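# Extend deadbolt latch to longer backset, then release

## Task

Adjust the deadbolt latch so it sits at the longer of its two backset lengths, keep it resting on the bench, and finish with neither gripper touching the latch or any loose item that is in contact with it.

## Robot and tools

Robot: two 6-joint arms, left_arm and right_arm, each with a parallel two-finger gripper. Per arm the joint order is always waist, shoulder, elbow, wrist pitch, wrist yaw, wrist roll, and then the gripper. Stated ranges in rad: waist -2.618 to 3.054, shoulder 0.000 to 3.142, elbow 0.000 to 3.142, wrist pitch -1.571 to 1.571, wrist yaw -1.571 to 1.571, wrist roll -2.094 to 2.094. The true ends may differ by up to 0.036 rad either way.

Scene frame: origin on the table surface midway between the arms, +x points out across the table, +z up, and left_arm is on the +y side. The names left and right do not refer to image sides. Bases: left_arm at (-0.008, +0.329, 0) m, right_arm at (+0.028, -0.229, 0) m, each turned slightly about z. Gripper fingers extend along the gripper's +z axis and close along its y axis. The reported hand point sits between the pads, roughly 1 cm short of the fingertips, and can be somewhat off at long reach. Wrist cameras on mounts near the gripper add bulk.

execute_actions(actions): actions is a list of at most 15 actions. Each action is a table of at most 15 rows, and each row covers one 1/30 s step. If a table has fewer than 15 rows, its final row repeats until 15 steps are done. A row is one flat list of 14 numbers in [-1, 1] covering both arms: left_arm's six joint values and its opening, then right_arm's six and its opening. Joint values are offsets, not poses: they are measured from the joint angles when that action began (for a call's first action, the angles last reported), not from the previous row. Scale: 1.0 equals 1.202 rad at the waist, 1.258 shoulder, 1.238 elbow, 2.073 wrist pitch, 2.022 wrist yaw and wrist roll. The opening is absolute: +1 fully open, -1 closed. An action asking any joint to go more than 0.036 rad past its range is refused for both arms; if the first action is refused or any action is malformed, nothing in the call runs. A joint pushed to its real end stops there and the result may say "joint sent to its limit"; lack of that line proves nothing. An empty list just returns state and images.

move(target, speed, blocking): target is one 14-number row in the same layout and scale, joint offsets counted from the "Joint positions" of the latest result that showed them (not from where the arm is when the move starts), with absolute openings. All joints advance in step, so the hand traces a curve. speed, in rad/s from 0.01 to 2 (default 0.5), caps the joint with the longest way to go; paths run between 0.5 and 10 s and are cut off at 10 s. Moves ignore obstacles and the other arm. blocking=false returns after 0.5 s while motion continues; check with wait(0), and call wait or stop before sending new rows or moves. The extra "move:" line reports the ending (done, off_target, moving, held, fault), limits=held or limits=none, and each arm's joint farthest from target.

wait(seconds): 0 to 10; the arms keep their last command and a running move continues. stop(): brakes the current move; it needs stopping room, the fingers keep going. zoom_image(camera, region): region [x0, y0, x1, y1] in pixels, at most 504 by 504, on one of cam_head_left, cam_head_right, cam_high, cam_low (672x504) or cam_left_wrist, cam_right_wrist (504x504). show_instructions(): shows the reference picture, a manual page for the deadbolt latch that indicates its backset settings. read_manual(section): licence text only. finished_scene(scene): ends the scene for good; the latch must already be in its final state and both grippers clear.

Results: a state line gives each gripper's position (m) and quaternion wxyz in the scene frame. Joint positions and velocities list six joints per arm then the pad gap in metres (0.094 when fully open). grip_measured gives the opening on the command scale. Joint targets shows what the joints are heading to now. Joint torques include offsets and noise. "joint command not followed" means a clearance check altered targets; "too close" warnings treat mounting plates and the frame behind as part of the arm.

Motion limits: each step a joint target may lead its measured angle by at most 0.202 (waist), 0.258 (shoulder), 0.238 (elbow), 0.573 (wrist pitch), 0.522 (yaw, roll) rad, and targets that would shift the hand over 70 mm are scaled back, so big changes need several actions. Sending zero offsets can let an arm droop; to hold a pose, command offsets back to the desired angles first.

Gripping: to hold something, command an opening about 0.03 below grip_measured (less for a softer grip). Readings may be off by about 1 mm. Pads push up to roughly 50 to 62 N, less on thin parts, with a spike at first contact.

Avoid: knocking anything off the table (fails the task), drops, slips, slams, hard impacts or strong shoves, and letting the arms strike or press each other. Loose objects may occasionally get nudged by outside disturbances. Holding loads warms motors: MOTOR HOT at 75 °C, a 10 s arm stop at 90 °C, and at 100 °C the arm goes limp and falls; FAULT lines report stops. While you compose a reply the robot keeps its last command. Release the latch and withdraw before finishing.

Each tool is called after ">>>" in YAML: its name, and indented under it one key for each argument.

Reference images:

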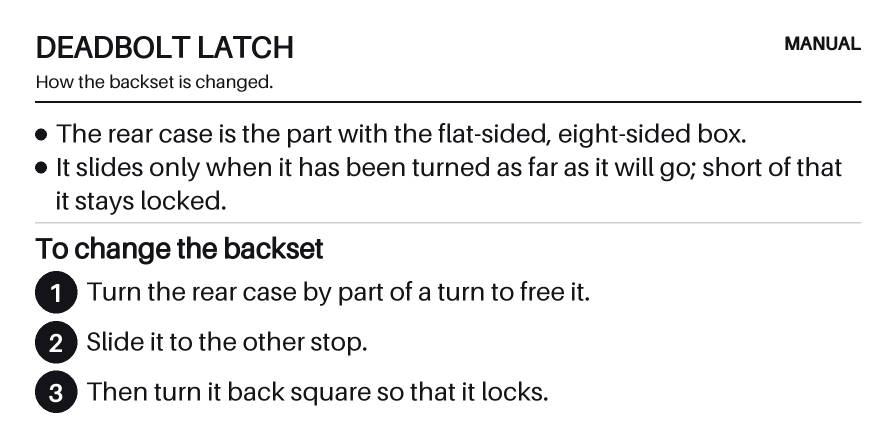

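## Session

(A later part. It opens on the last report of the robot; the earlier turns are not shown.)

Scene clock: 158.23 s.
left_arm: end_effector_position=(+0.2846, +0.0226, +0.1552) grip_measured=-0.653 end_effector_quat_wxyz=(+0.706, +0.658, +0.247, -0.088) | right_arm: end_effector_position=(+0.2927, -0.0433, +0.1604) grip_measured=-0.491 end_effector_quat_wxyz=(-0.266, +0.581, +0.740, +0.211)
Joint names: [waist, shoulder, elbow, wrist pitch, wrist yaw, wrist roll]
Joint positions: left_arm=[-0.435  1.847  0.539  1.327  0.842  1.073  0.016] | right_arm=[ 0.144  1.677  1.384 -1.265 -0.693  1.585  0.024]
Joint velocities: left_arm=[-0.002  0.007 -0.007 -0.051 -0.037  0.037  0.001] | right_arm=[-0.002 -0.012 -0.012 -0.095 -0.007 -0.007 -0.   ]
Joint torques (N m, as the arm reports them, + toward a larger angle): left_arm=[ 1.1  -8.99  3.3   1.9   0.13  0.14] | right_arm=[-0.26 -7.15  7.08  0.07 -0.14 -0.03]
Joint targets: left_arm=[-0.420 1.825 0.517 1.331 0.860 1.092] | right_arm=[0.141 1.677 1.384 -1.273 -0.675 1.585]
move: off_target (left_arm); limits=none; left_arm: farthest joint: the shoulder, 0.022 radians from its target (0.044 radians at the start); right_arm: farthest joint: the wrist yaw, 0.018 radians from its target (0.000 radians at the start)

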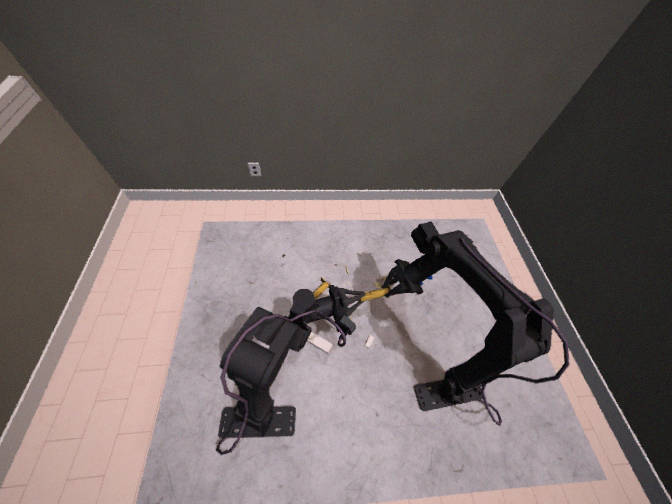

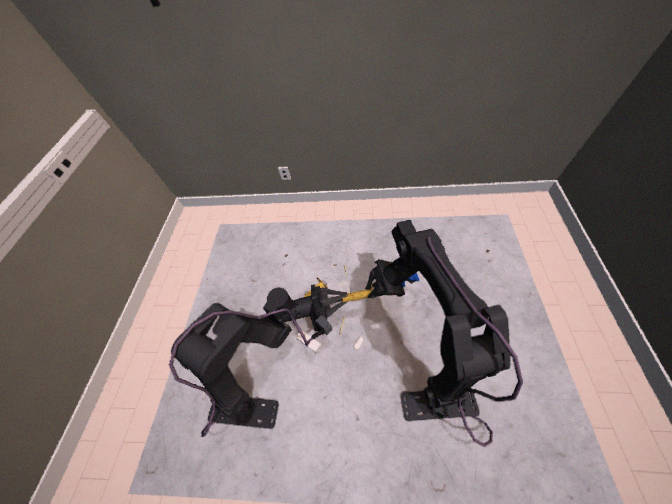

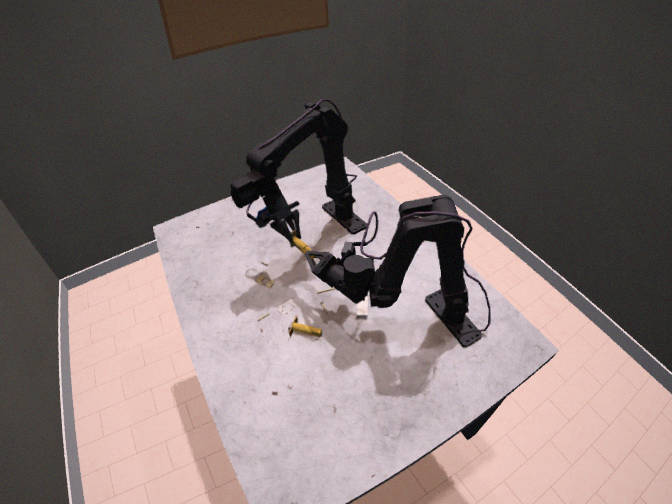

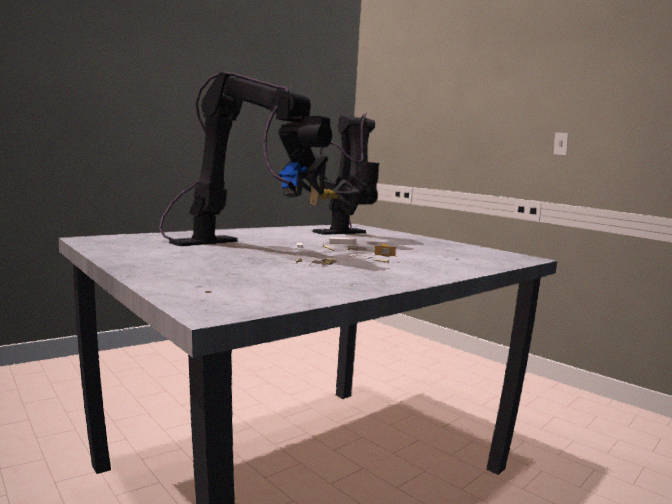

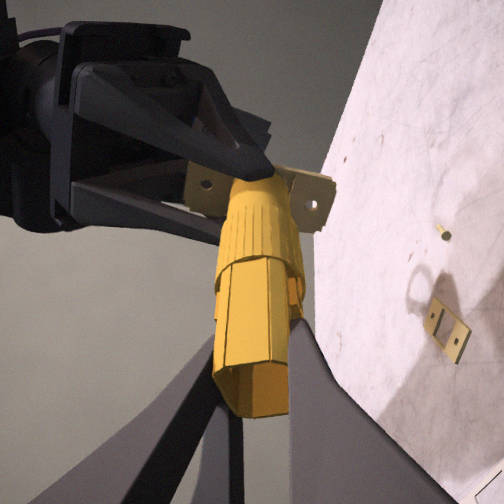

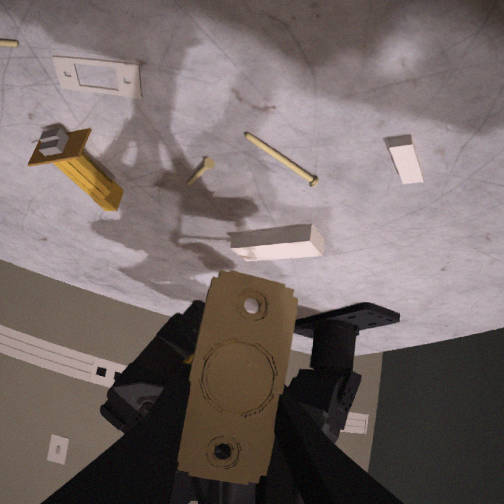

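Sliding. More.

>>> move:
  target: [0.036,-0.032,-0.044,0.004,0.024,0.008,-0.69, -0.01,0,0,-0.004,0.025,0,-0.53]
  speed: 0.05

Scene clock: 162.20 s.
left_arm: end_effector_position=(+0.2822, +0.0308, +0.1558) grip_measured=-0.653 end_effector_quat_wxyz=(+0.707, +0.657, +0.247, -0.087) | right_arm: end_effector_position=(+0.2917, -0.0404, +0.1613) grip_measured=-0.491 end_effector_quat_wxyz=(-0.269, +0.577, +0.741, +0.214)
Joint names: [waist, shoulder, elbow, wrist pitch, wrist yaw, wrist roll]
Joint positions: left_arm=[-0.414  1.83   0.514  1.337  0.863  1.073  0.016] | right_arm=[ 0.151  1.677  1.384 -1.262 -0.701  1.585  0.024]
Joint velocities: left_arm=[-0.007 -0.007 -0.017  0.051  0.007  0.022  0.001] | right_arm=[-0.017  0.007 -0.002  0.051 -0.066 -0.037 -0.001]
Joint torques (N m, as the arm reports them, + toward a larger angle): left_arm=[ 1.56 -8.8   2.6   1.84  0.22  0.11] | right_arm=[-1.43 -7.01  6.95  0.06  0.17  0.05]
Joint targets: left_arm=[-0.392 1.807 0.485 1.335 0.891 1.089] | right_arm=[0.132 1.677 1.384 -1.273 -0.643 1.585]
move: off_target (left_arm, right_arm); limits=none; left_arm: farthest joint: the elbow, 0.030 radians from its target (0.055 radians at the start); right_arm: farthest joint: the wrist yaw, 0.058 radians from its target (0.051 radians at the start)

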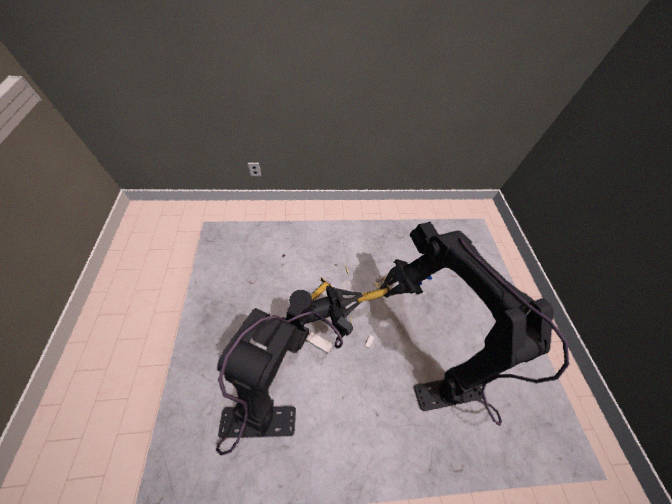

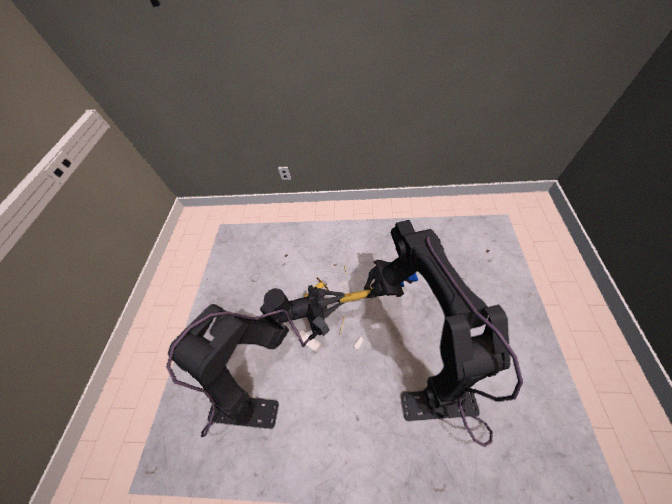

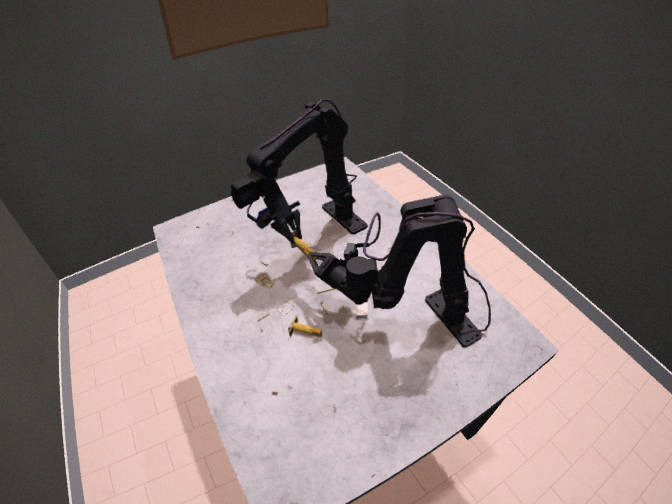

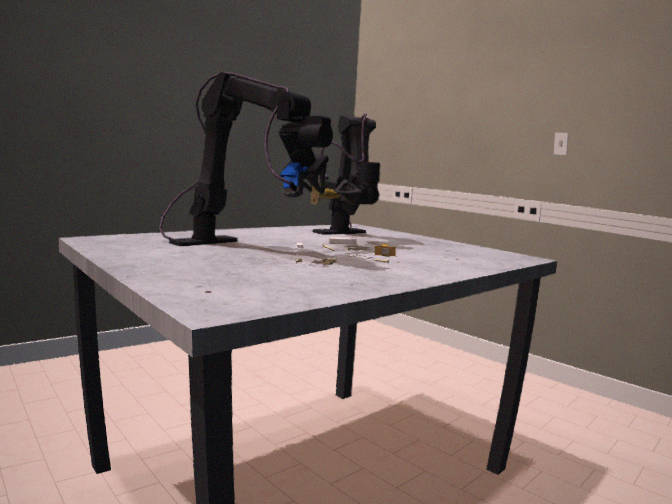

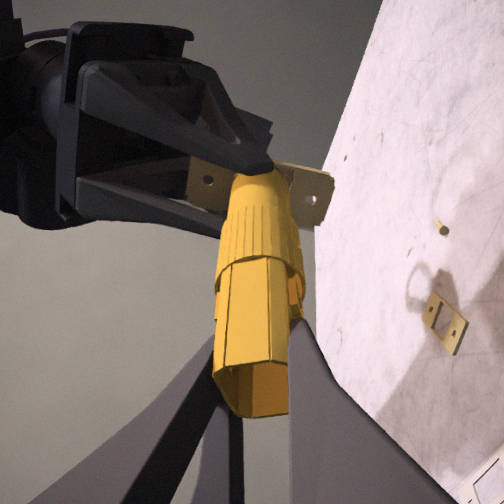

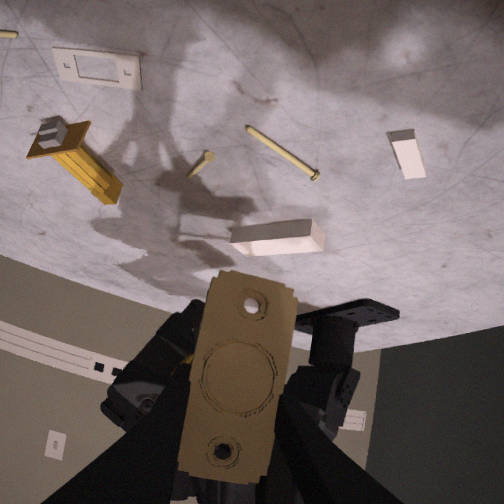

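>>> execute_actions:
  actions:
    - [[0.024,-0.02,-0.028,0,0.015,0.005,-0.69,-0.022,0,0,-0.005,0.036,0,-0.53]]
    - [[0.02,-0.018,-0.024,0,0.014,-0.02,-0.69,-0.018,0,0,-0.005,0.03,0,-0.53],[0.02,-0.018,-0.024,0,0.014,-0.04,-0.69,-0.018,0,0,-0.005,0.03,0,-0.53],[0.02,-0.018,-0.024,0,0.014,-0.06,-0.69,-0.018,0,0,-0.005,0.03,0,-0.53]]
    - [[0.02,-0.018,-0.024,0,0.014,-0.02,-0.69,-0.018,0,0,-0.005,0.03,0,-0.53],[0.02,-0.018,-0.024,0,0.014,-0.04,-0.69,-0.018,0,0,-0.005,0.03,0,-0.53],[0.02,-0.018,-0.024,0,0.014,-0.06,-0.69,-0.018,0,0,-0.005,0.03,0,-0.53]]

Scene clock: 171.60 s.
left_arm: end_effector_position=(+0.2804, +0.0318, +0.1564) grip_measured=-0.653 end_effector_quat_wxyz=(+0.695, +0.632, +0.303, -0.159) | right_arm: end_effector_position=(+0.2898, -0.0397, +0.1623) grip_measured=-0.491 end_effector_quat_wxyz=(-0.274, +0.577, +0.739, +0.213)
Joint names: [waist, shoulder, elbow, wrist pitch, wrist yaw, wrist roll]
Joint positions: left_arm=[-0.408  1.83   0.514  1.341  0.884  0.879  0.016] | right_arm=[ 0.151  1.677  1.384 -1.27  -0.71   1.585  0.024]
Joint velocities: left_arm=[ 0.002  0.002  0.007 -0.037 -0.081  0.007 -0.001] | right_arm=[ 0.002  0.002 -0.007 -0.022  0.037  0.037 -0.001]
Joint torques (N m, as the arm reports them, + toward a larger angle): left_arm=[ 1.63 -8.77  2.54  1.85  0.19 -0.27] | right_arm=[-1.57 -7.02  6.93  0.06  0.23  0.03]
Joint targets: left_arm=[-0.385 1.807 0.485 1.341 0.905 0.854] | right_arm=[0.129 1.677 1.384 -1.277 -0.646 1.585]

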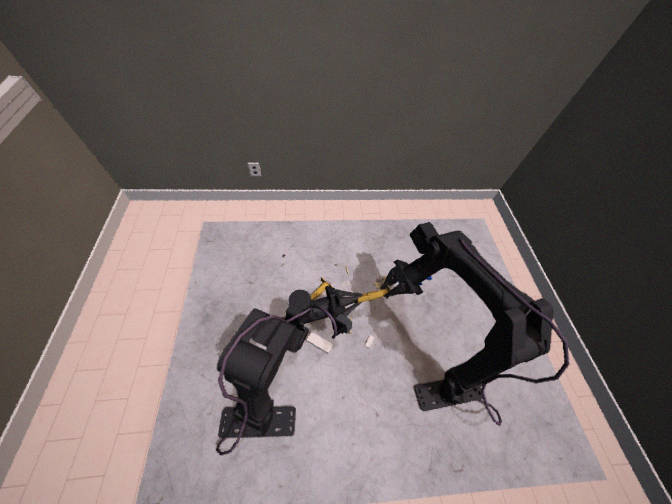

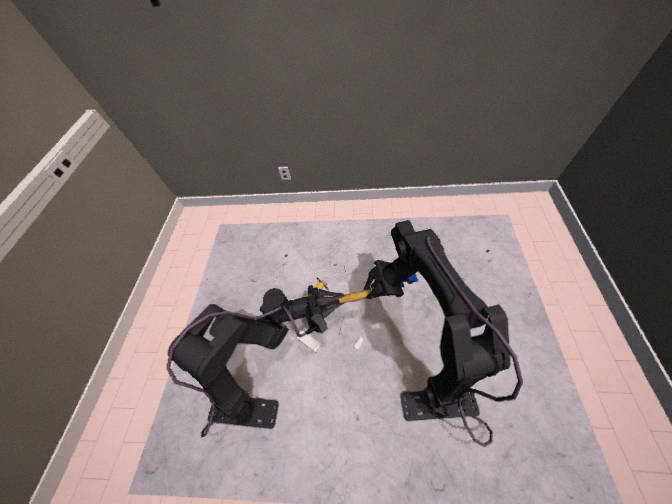

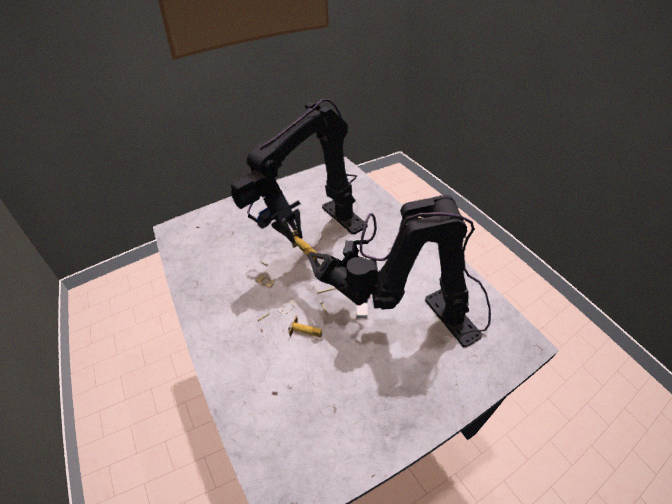

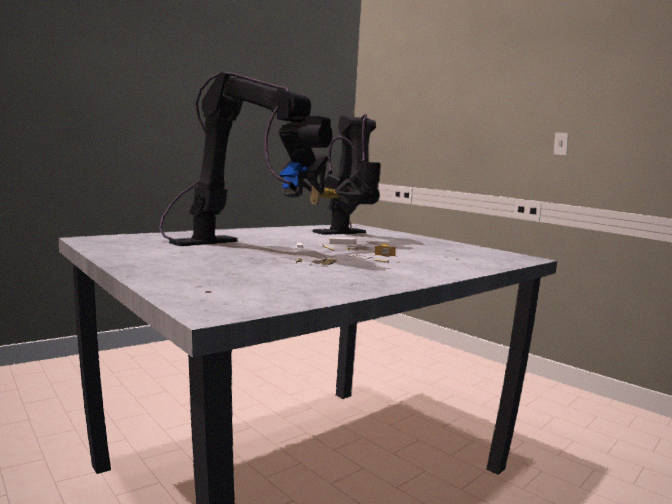

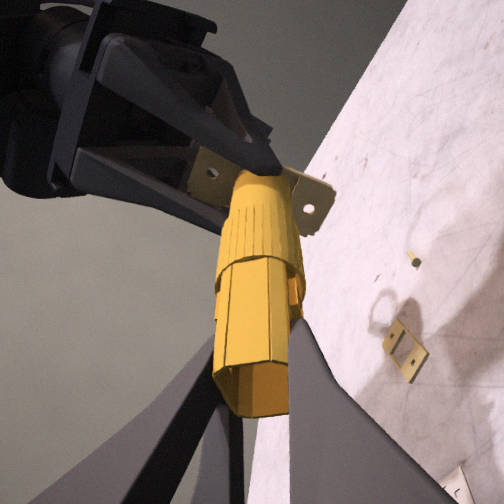

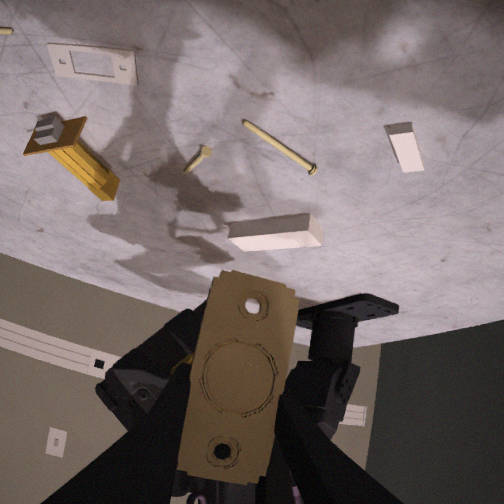

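>>> execute_actions:
  actions:
    - [[0.02,-0.018,-0.024,0,0.01,-0.02,-0.69,-0.018,0,0,0,0.032,0,-0.53],[0.02,-0.018,-0.024,0,0.01,-0.04,-0.69,-0.018,0,0,0,0.032,0,-0.53],[0.02,-0.018,-0.024,0,0.01,-0.06,-0.69,-0.018,0,0,0,0.032,0,-0.53]]

Scene clock: 176.97 s.
left_arm: end_effector_position=(+0.2801, +0.0317, +0.1563) grip_measured=-0.653 end_effector_quat_wxyz=(+0.686, +0.617, +0.333, -0.193) | right_arm: end_effector_position=(+0.2898, -0.0396, +0.1624) grip_measured=-0.491 end_effector_quat_wxyz=(-0.275, +0.577, +0.739, +0.213)
Joint names: [waist, shoulder, elbow, wrist pitch, wrist yaw, wrist roll]
Joint positions: left_arm=[-0.408  1.83   0.514  1.34   0.886  0.783  0.016] | right_arm=[ 0.151  1.677  1.384 -1.27  -0.71   1.585  0.024]
Joint velocities: left_arm=[-0.007  0.002 -0.012  0.007  0.022  0.007 -0.001] | right_arm=[-0.002  0.007  0.002 -0.066  0.037  0.051  0.   ]
Joint torques (N m, as the arm reports them, + toward a larger angle): left_arm=[ 1.75 -8.78  2.59  1.85  0.15 -0.2 ] | right_arm=[-1.58 -7.16  6.82  0.12  0.24  0.01]
Joint targets: left_arm=[-0.384 1.807 0.485 1.340 0.904 0.758] | right_arm=[0.129 1.677 1.384 -1.270 -0.645 1.585]

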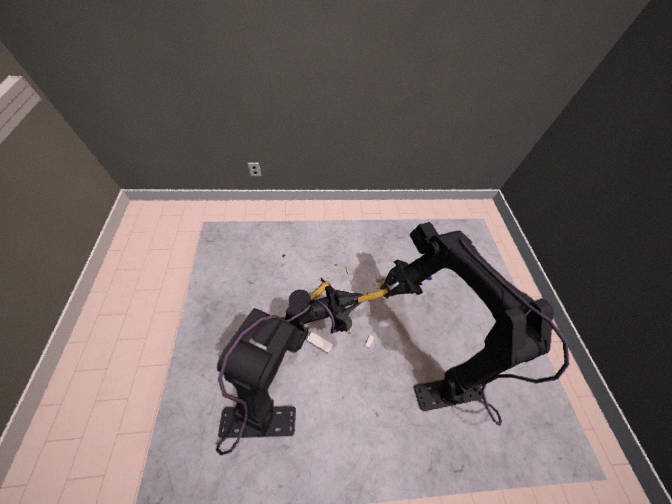

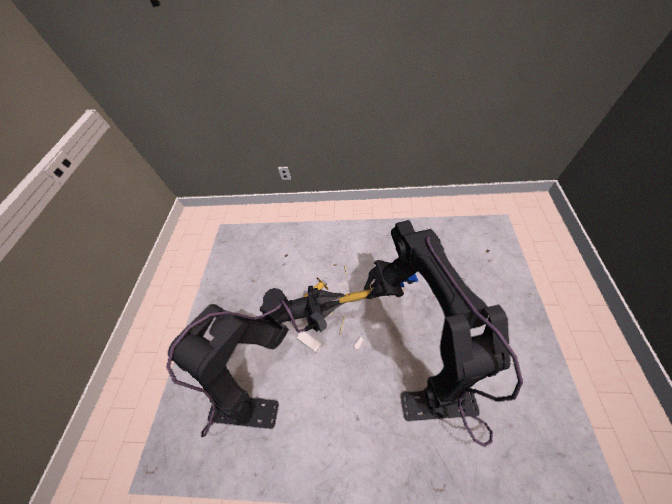

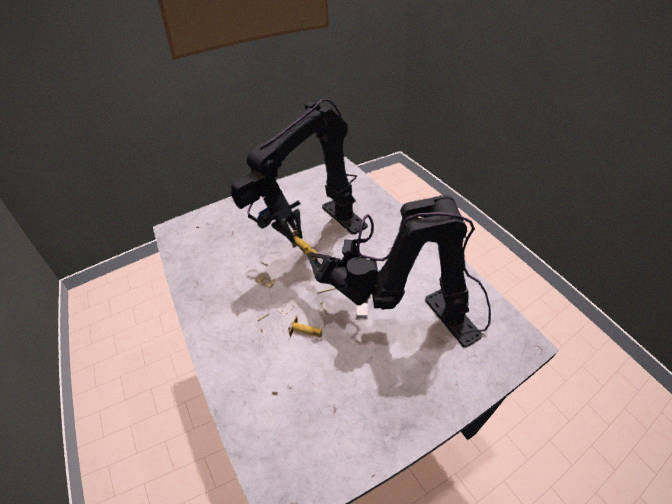

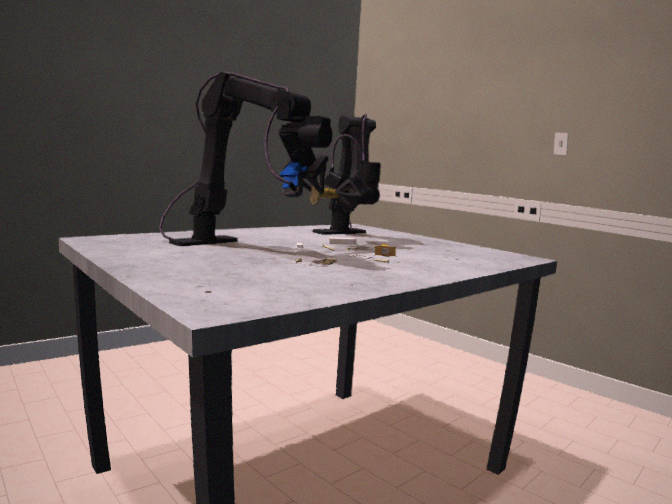

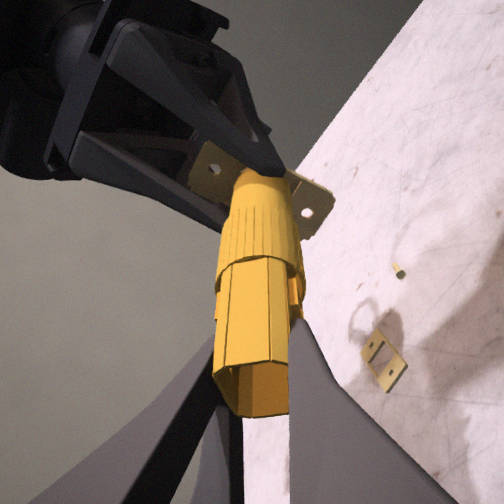

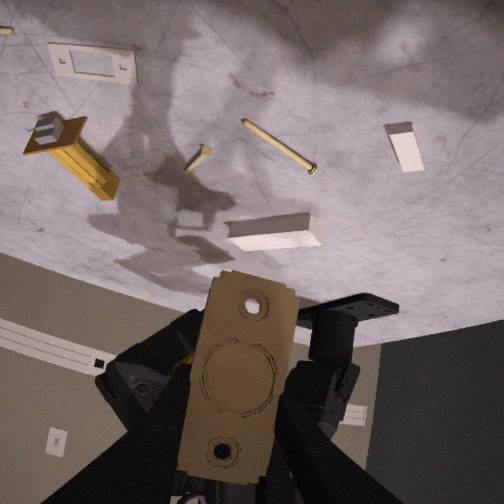

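>>> move:
  target: [0,0,0,-0.005,0.008,-0.445,-0.69, 0,0,0,0,0,0,-0.53]
  speed: 0.6

Scene clock: 181.87 s.
left_arm: end_effector_position=(+0.2771, +0.0310, +0.1545) grip_measured=-0.653 end_effector_quat_wxyz=(+0.534, +0.424, +0.562, -0.469) | right_arm: end_effector_position=(+0.2900, -0.0381, +0.1634) grip_measured=-0.491 end_effector_quat_wxyz=(-0.278, +0.577, +0.737, +0.216)
Joint names: [waist, shoulder, elbow, wrist pitch, wrist yaw, wrist roll]
Joint positions: left_arm=[-0.408  1.83   0.514  1.33   0.902 -0.086  0.016] | right_arm=[ 0.152  1.677  1.384 -1.267 -0.719  1.59   0.024]
Joint velocities: left_arm=[-0.002 -0.012 -0.012  0.022  0.037  0.051 -0.001] | right_arm=[ 0.007  0.002  0.002  0.022  0.022 -0.022  0.   ]
Joint torques (N m, as the arm reports them, + toward a larger angle): left_arm=[ 0.03 -6.89  5.06  1.83 -0.02 -0.35] | right_arm=[ 0.   -7.07  6.96  0.09 -0.29 -0.09]
Joint targets: left_arm=[-0.408 1.830 0.514 1.330 0.902 -0.117] | right_arm=[0.151 1.677 1.384 -1.270 -0.710 1.585]
move: off_target (left_arm); limits=none; left_arm: farthest joint: the wrist roll, 0.031 radians from its target (0.895 radians at the start); right_arm: farthest joint: the wrist yaw, 0.009 radians from its target (0.000 radians at the start)

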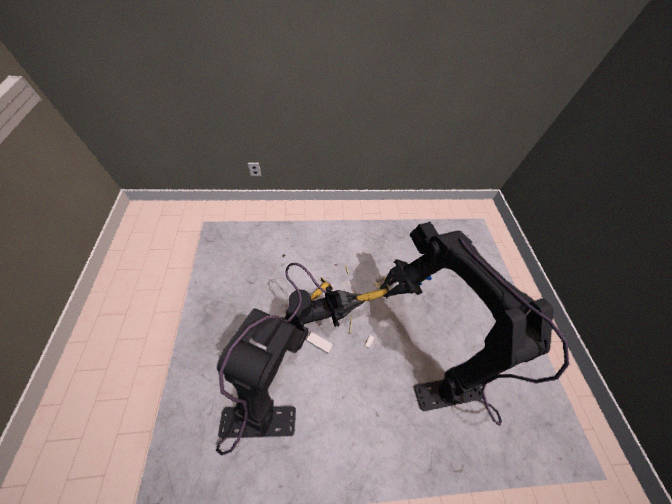

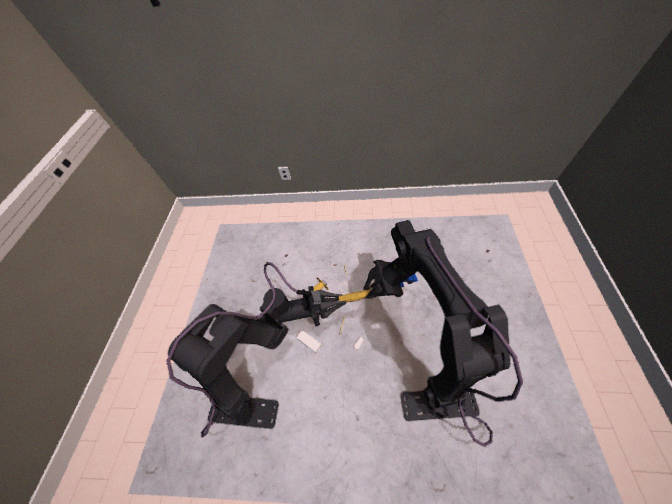

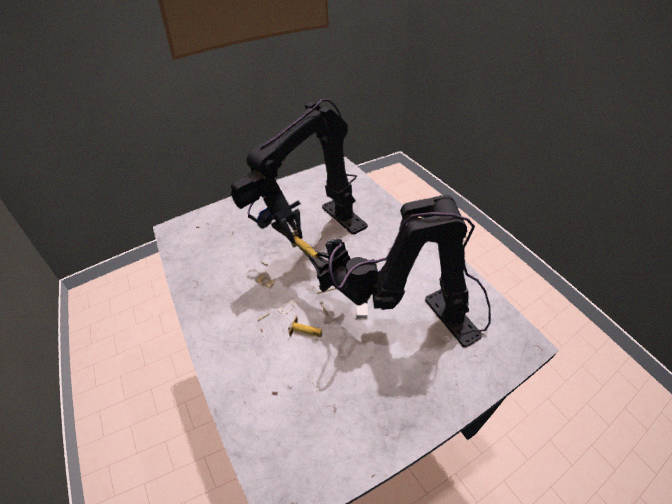

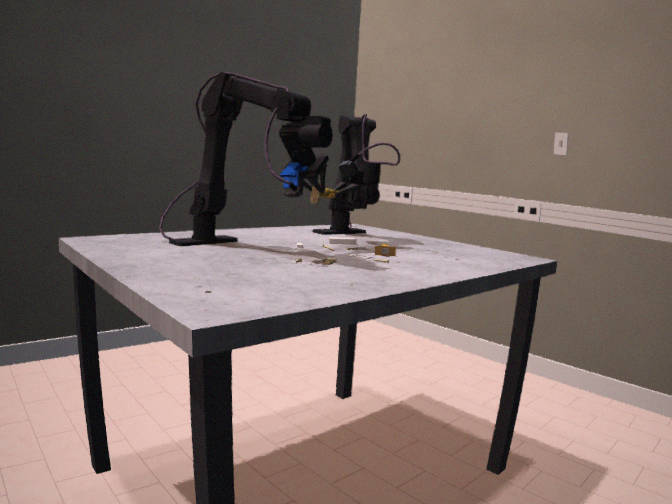

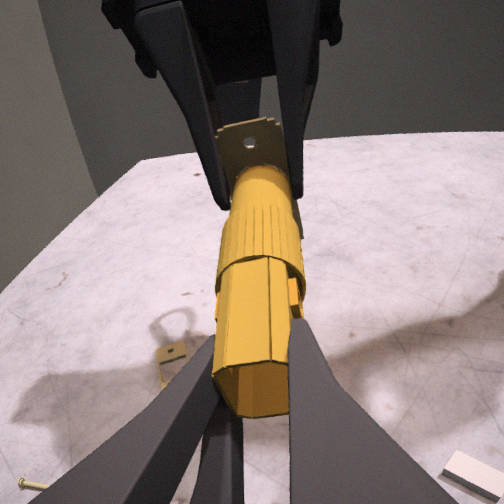

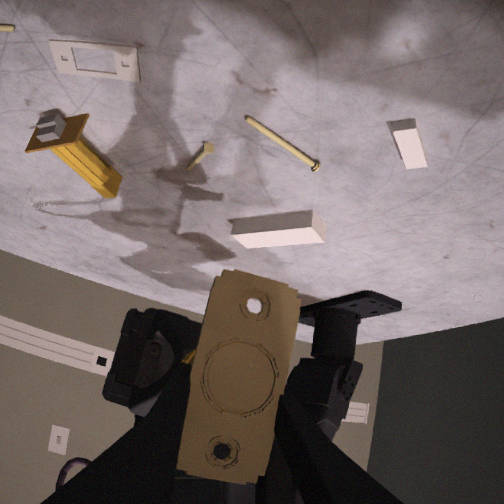

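>>> move:
  target: [0.12,-0.12,-0.14,0.01,0.052,0,0.1, 0,0,0,0,0,0,-0.53]
  speed: 0.3

>>> move:
  target: [0,0,0,0,0,0,0.1, 0,0.105,-0.282,0.212,0.092,0,-0.53]
  speed: 0.35

Scene clock: 188.70 s.
left_arm: end_effector_position=(+0.2605, +0.0807, +0.1558) grip_measured=+0.098 end_effector_quat_wxyz=(+0.539, +0.412, +0.574, -0.459) | right_arm: end_effector_position=(+0.2902, -0.0389, +0.1627) grip_measured=-0.491 end_effector_quat_wxyz=(-0.275, +0.578, +0.738, +0.214)
Joint names: [waist, shoulder, elbow, wrist pitch, wrist yaw, wrist roll]
Joint positions: left_arm=[-0.271  1.699  0.355  1.348  1.    -0.086  0.052] | right_arm=[ 0.152  1.677  1.384 -1.267 -0.713  1.59   0.024]
Joint velocities: left_arm=[-0.012 -0.017 -0.002 -0.022 -0.037  0.007  0.001] | right_arm=[-0.012 -0.002 -0.017 -0.051  0.007  0.007  0.   ]
Joint torques (N m, as the arm reports them, + toward a larger angle): left_arm=[ 0.5  -7.06  3.68  1.82  0.08 -0.04] | right_arm=[-0.01 -7.32  7.06  0.16 -0.38 -0.01]
Joint targets: left_arm=[-0.264 1.679 0.341 1.351 1.008 -0.086] | right_arm=[0.152 1.677 1.384 -1.267 -0.719 1.590]
move: done; limits=none; left_arm: farthest joint: the shoulder, 0.020 radians from its target (0.151 radians at the start); right_arm: farthest joint: the wrist yaw, 0.006 radians from its target (0.000 radians at the start)

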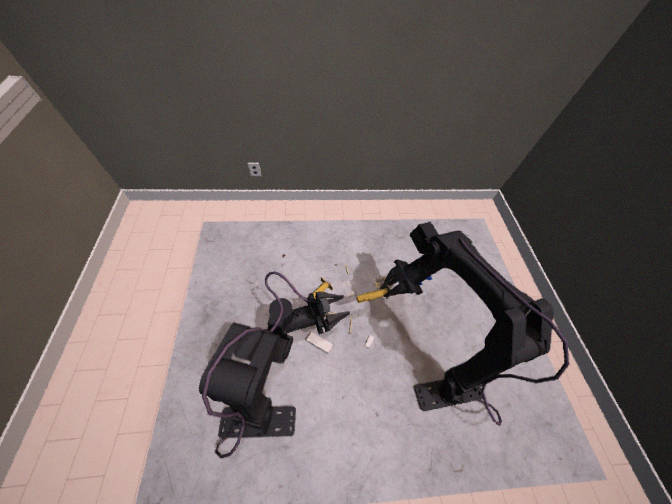

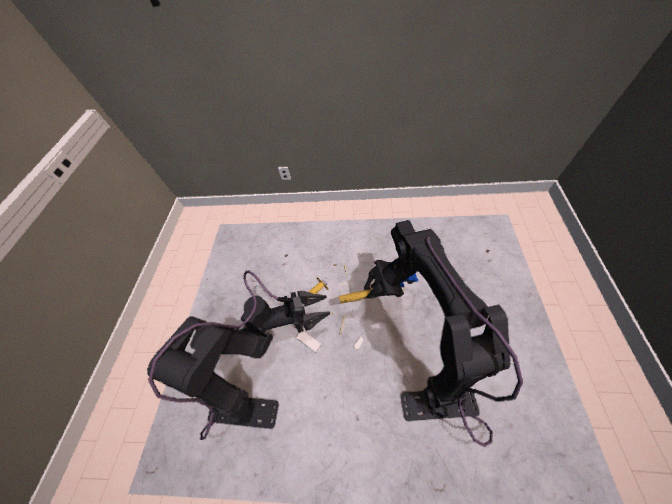

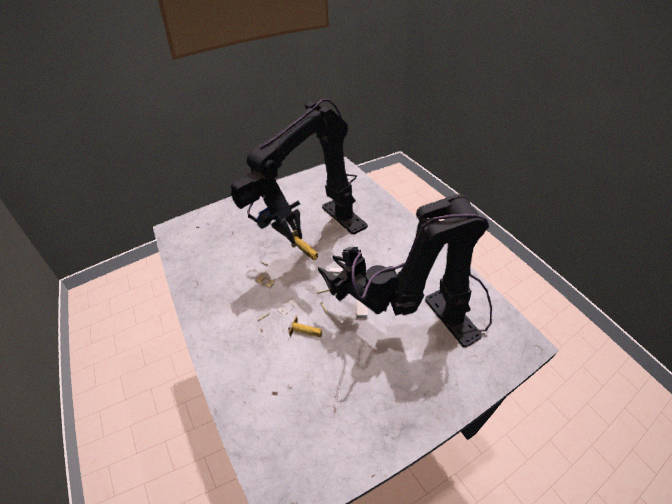

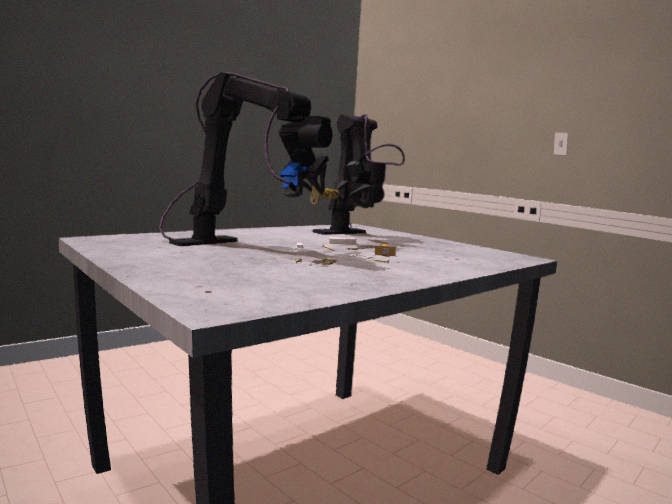

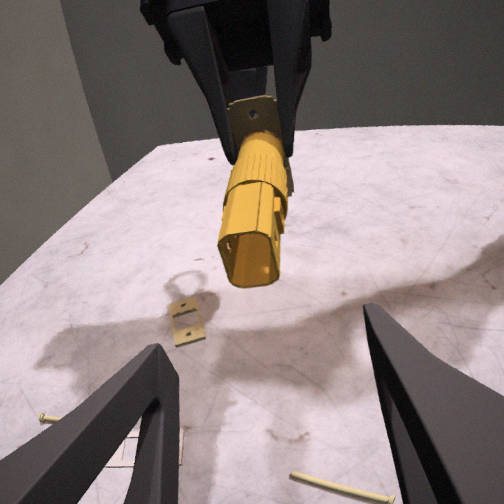

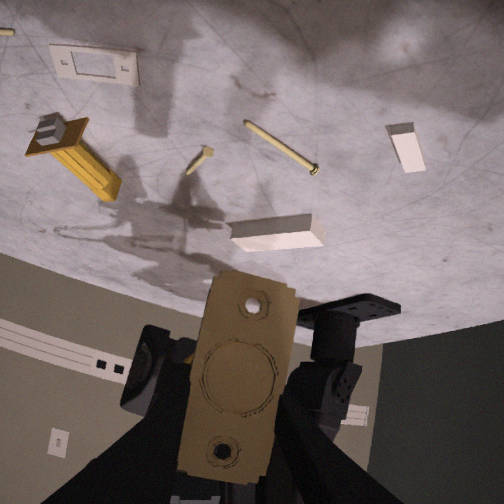

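Scene clock: 190.37 s.
left_arm: end_effector_position=(+0.2605, +0.0807, +0.1558) grip_measured=+0.098 end_effector_quat_wxyz=(+0.539, +0.412, +0.574, -0.459) | right_arm: end_effector_position=(+0.2899, -0.0656, +0.0308) grip_measured=-0.491 end_effector_quat_wxyz=(-0.218, +0.599, +0.756, +0.150)
Joint names: [waist, shoulder, elbow, wrist pitch, wrist yaw, wrist roll]
Joint positions: left_arm=[-0.271  1.699  0.355  1.348  1.    -0.086  0.052] | right_arm=[ 0.152  1.798  1.056 -0.853 -0.535  1.59   0.024]
Joint velocities: left_arm=[-0.022  0.007  0.017  0.051  0.051 -0.037  0.   ] | right_arm=[-0.007  0.002 -0.002 -0.051 -0.037  0.022  0.   ]
Joint torques (N m, as the arm reports them, + toward a larger angle): left_arm=[-0.07 -5.36  4.88  1.78 -0.01 -0.03] | right_arm=[-0.18 -6.95  4.5   0.34 -0.17  0.  ]
Joint targets: left_arm=[-0.271 1.699 0.355 1.348 1.000 -0.086] | right_arm=[0.152 1.809 1.035 -0.827 -0.526 1.590]
move: off_target (right_arm); limits=none; left_arm: farthest joint: the waist, 0.000 radians from its target (0.000 radians at the start); right_arm: farthest joint: the wrist pitch, 0.026 radians from its target (0.439 radians at the start)

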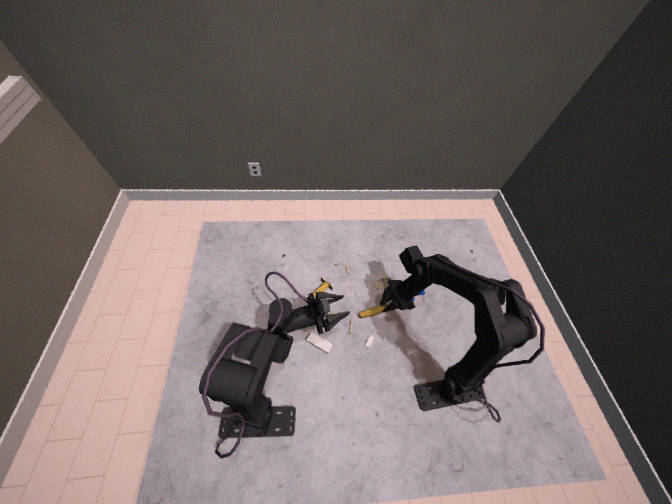

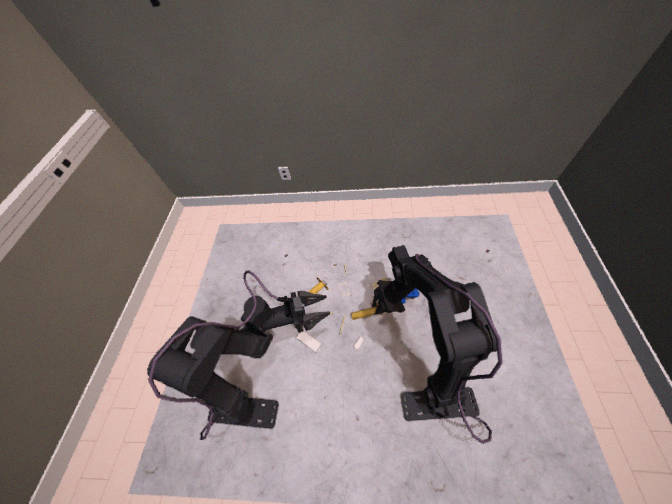

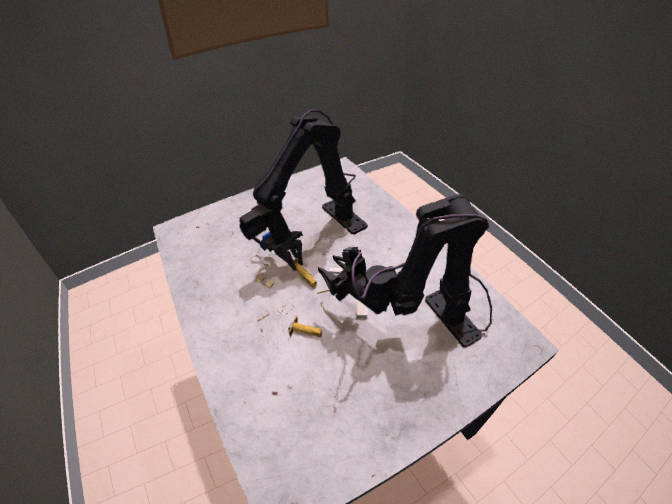

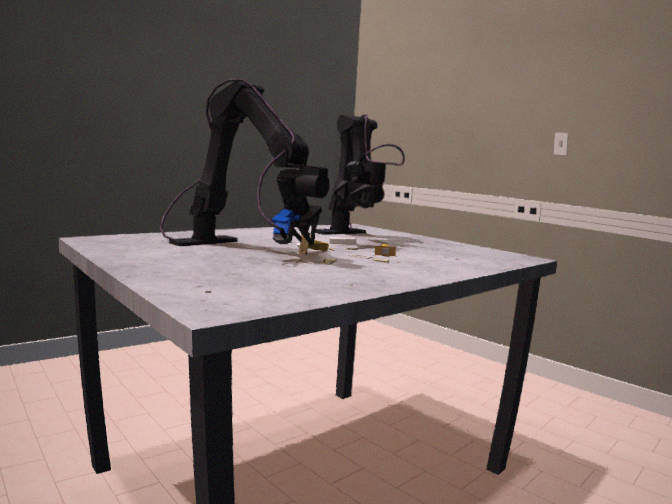

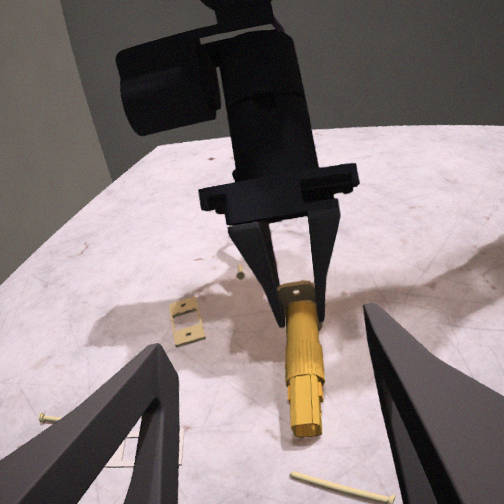

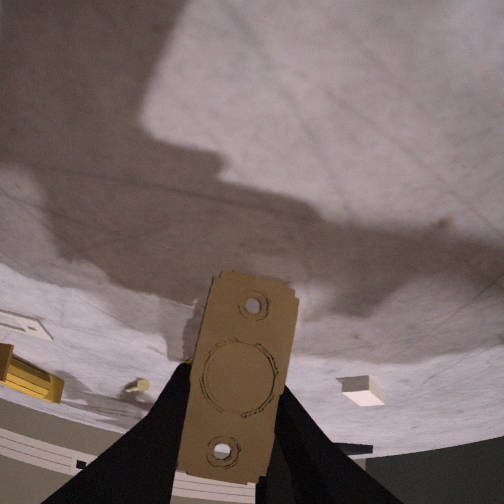

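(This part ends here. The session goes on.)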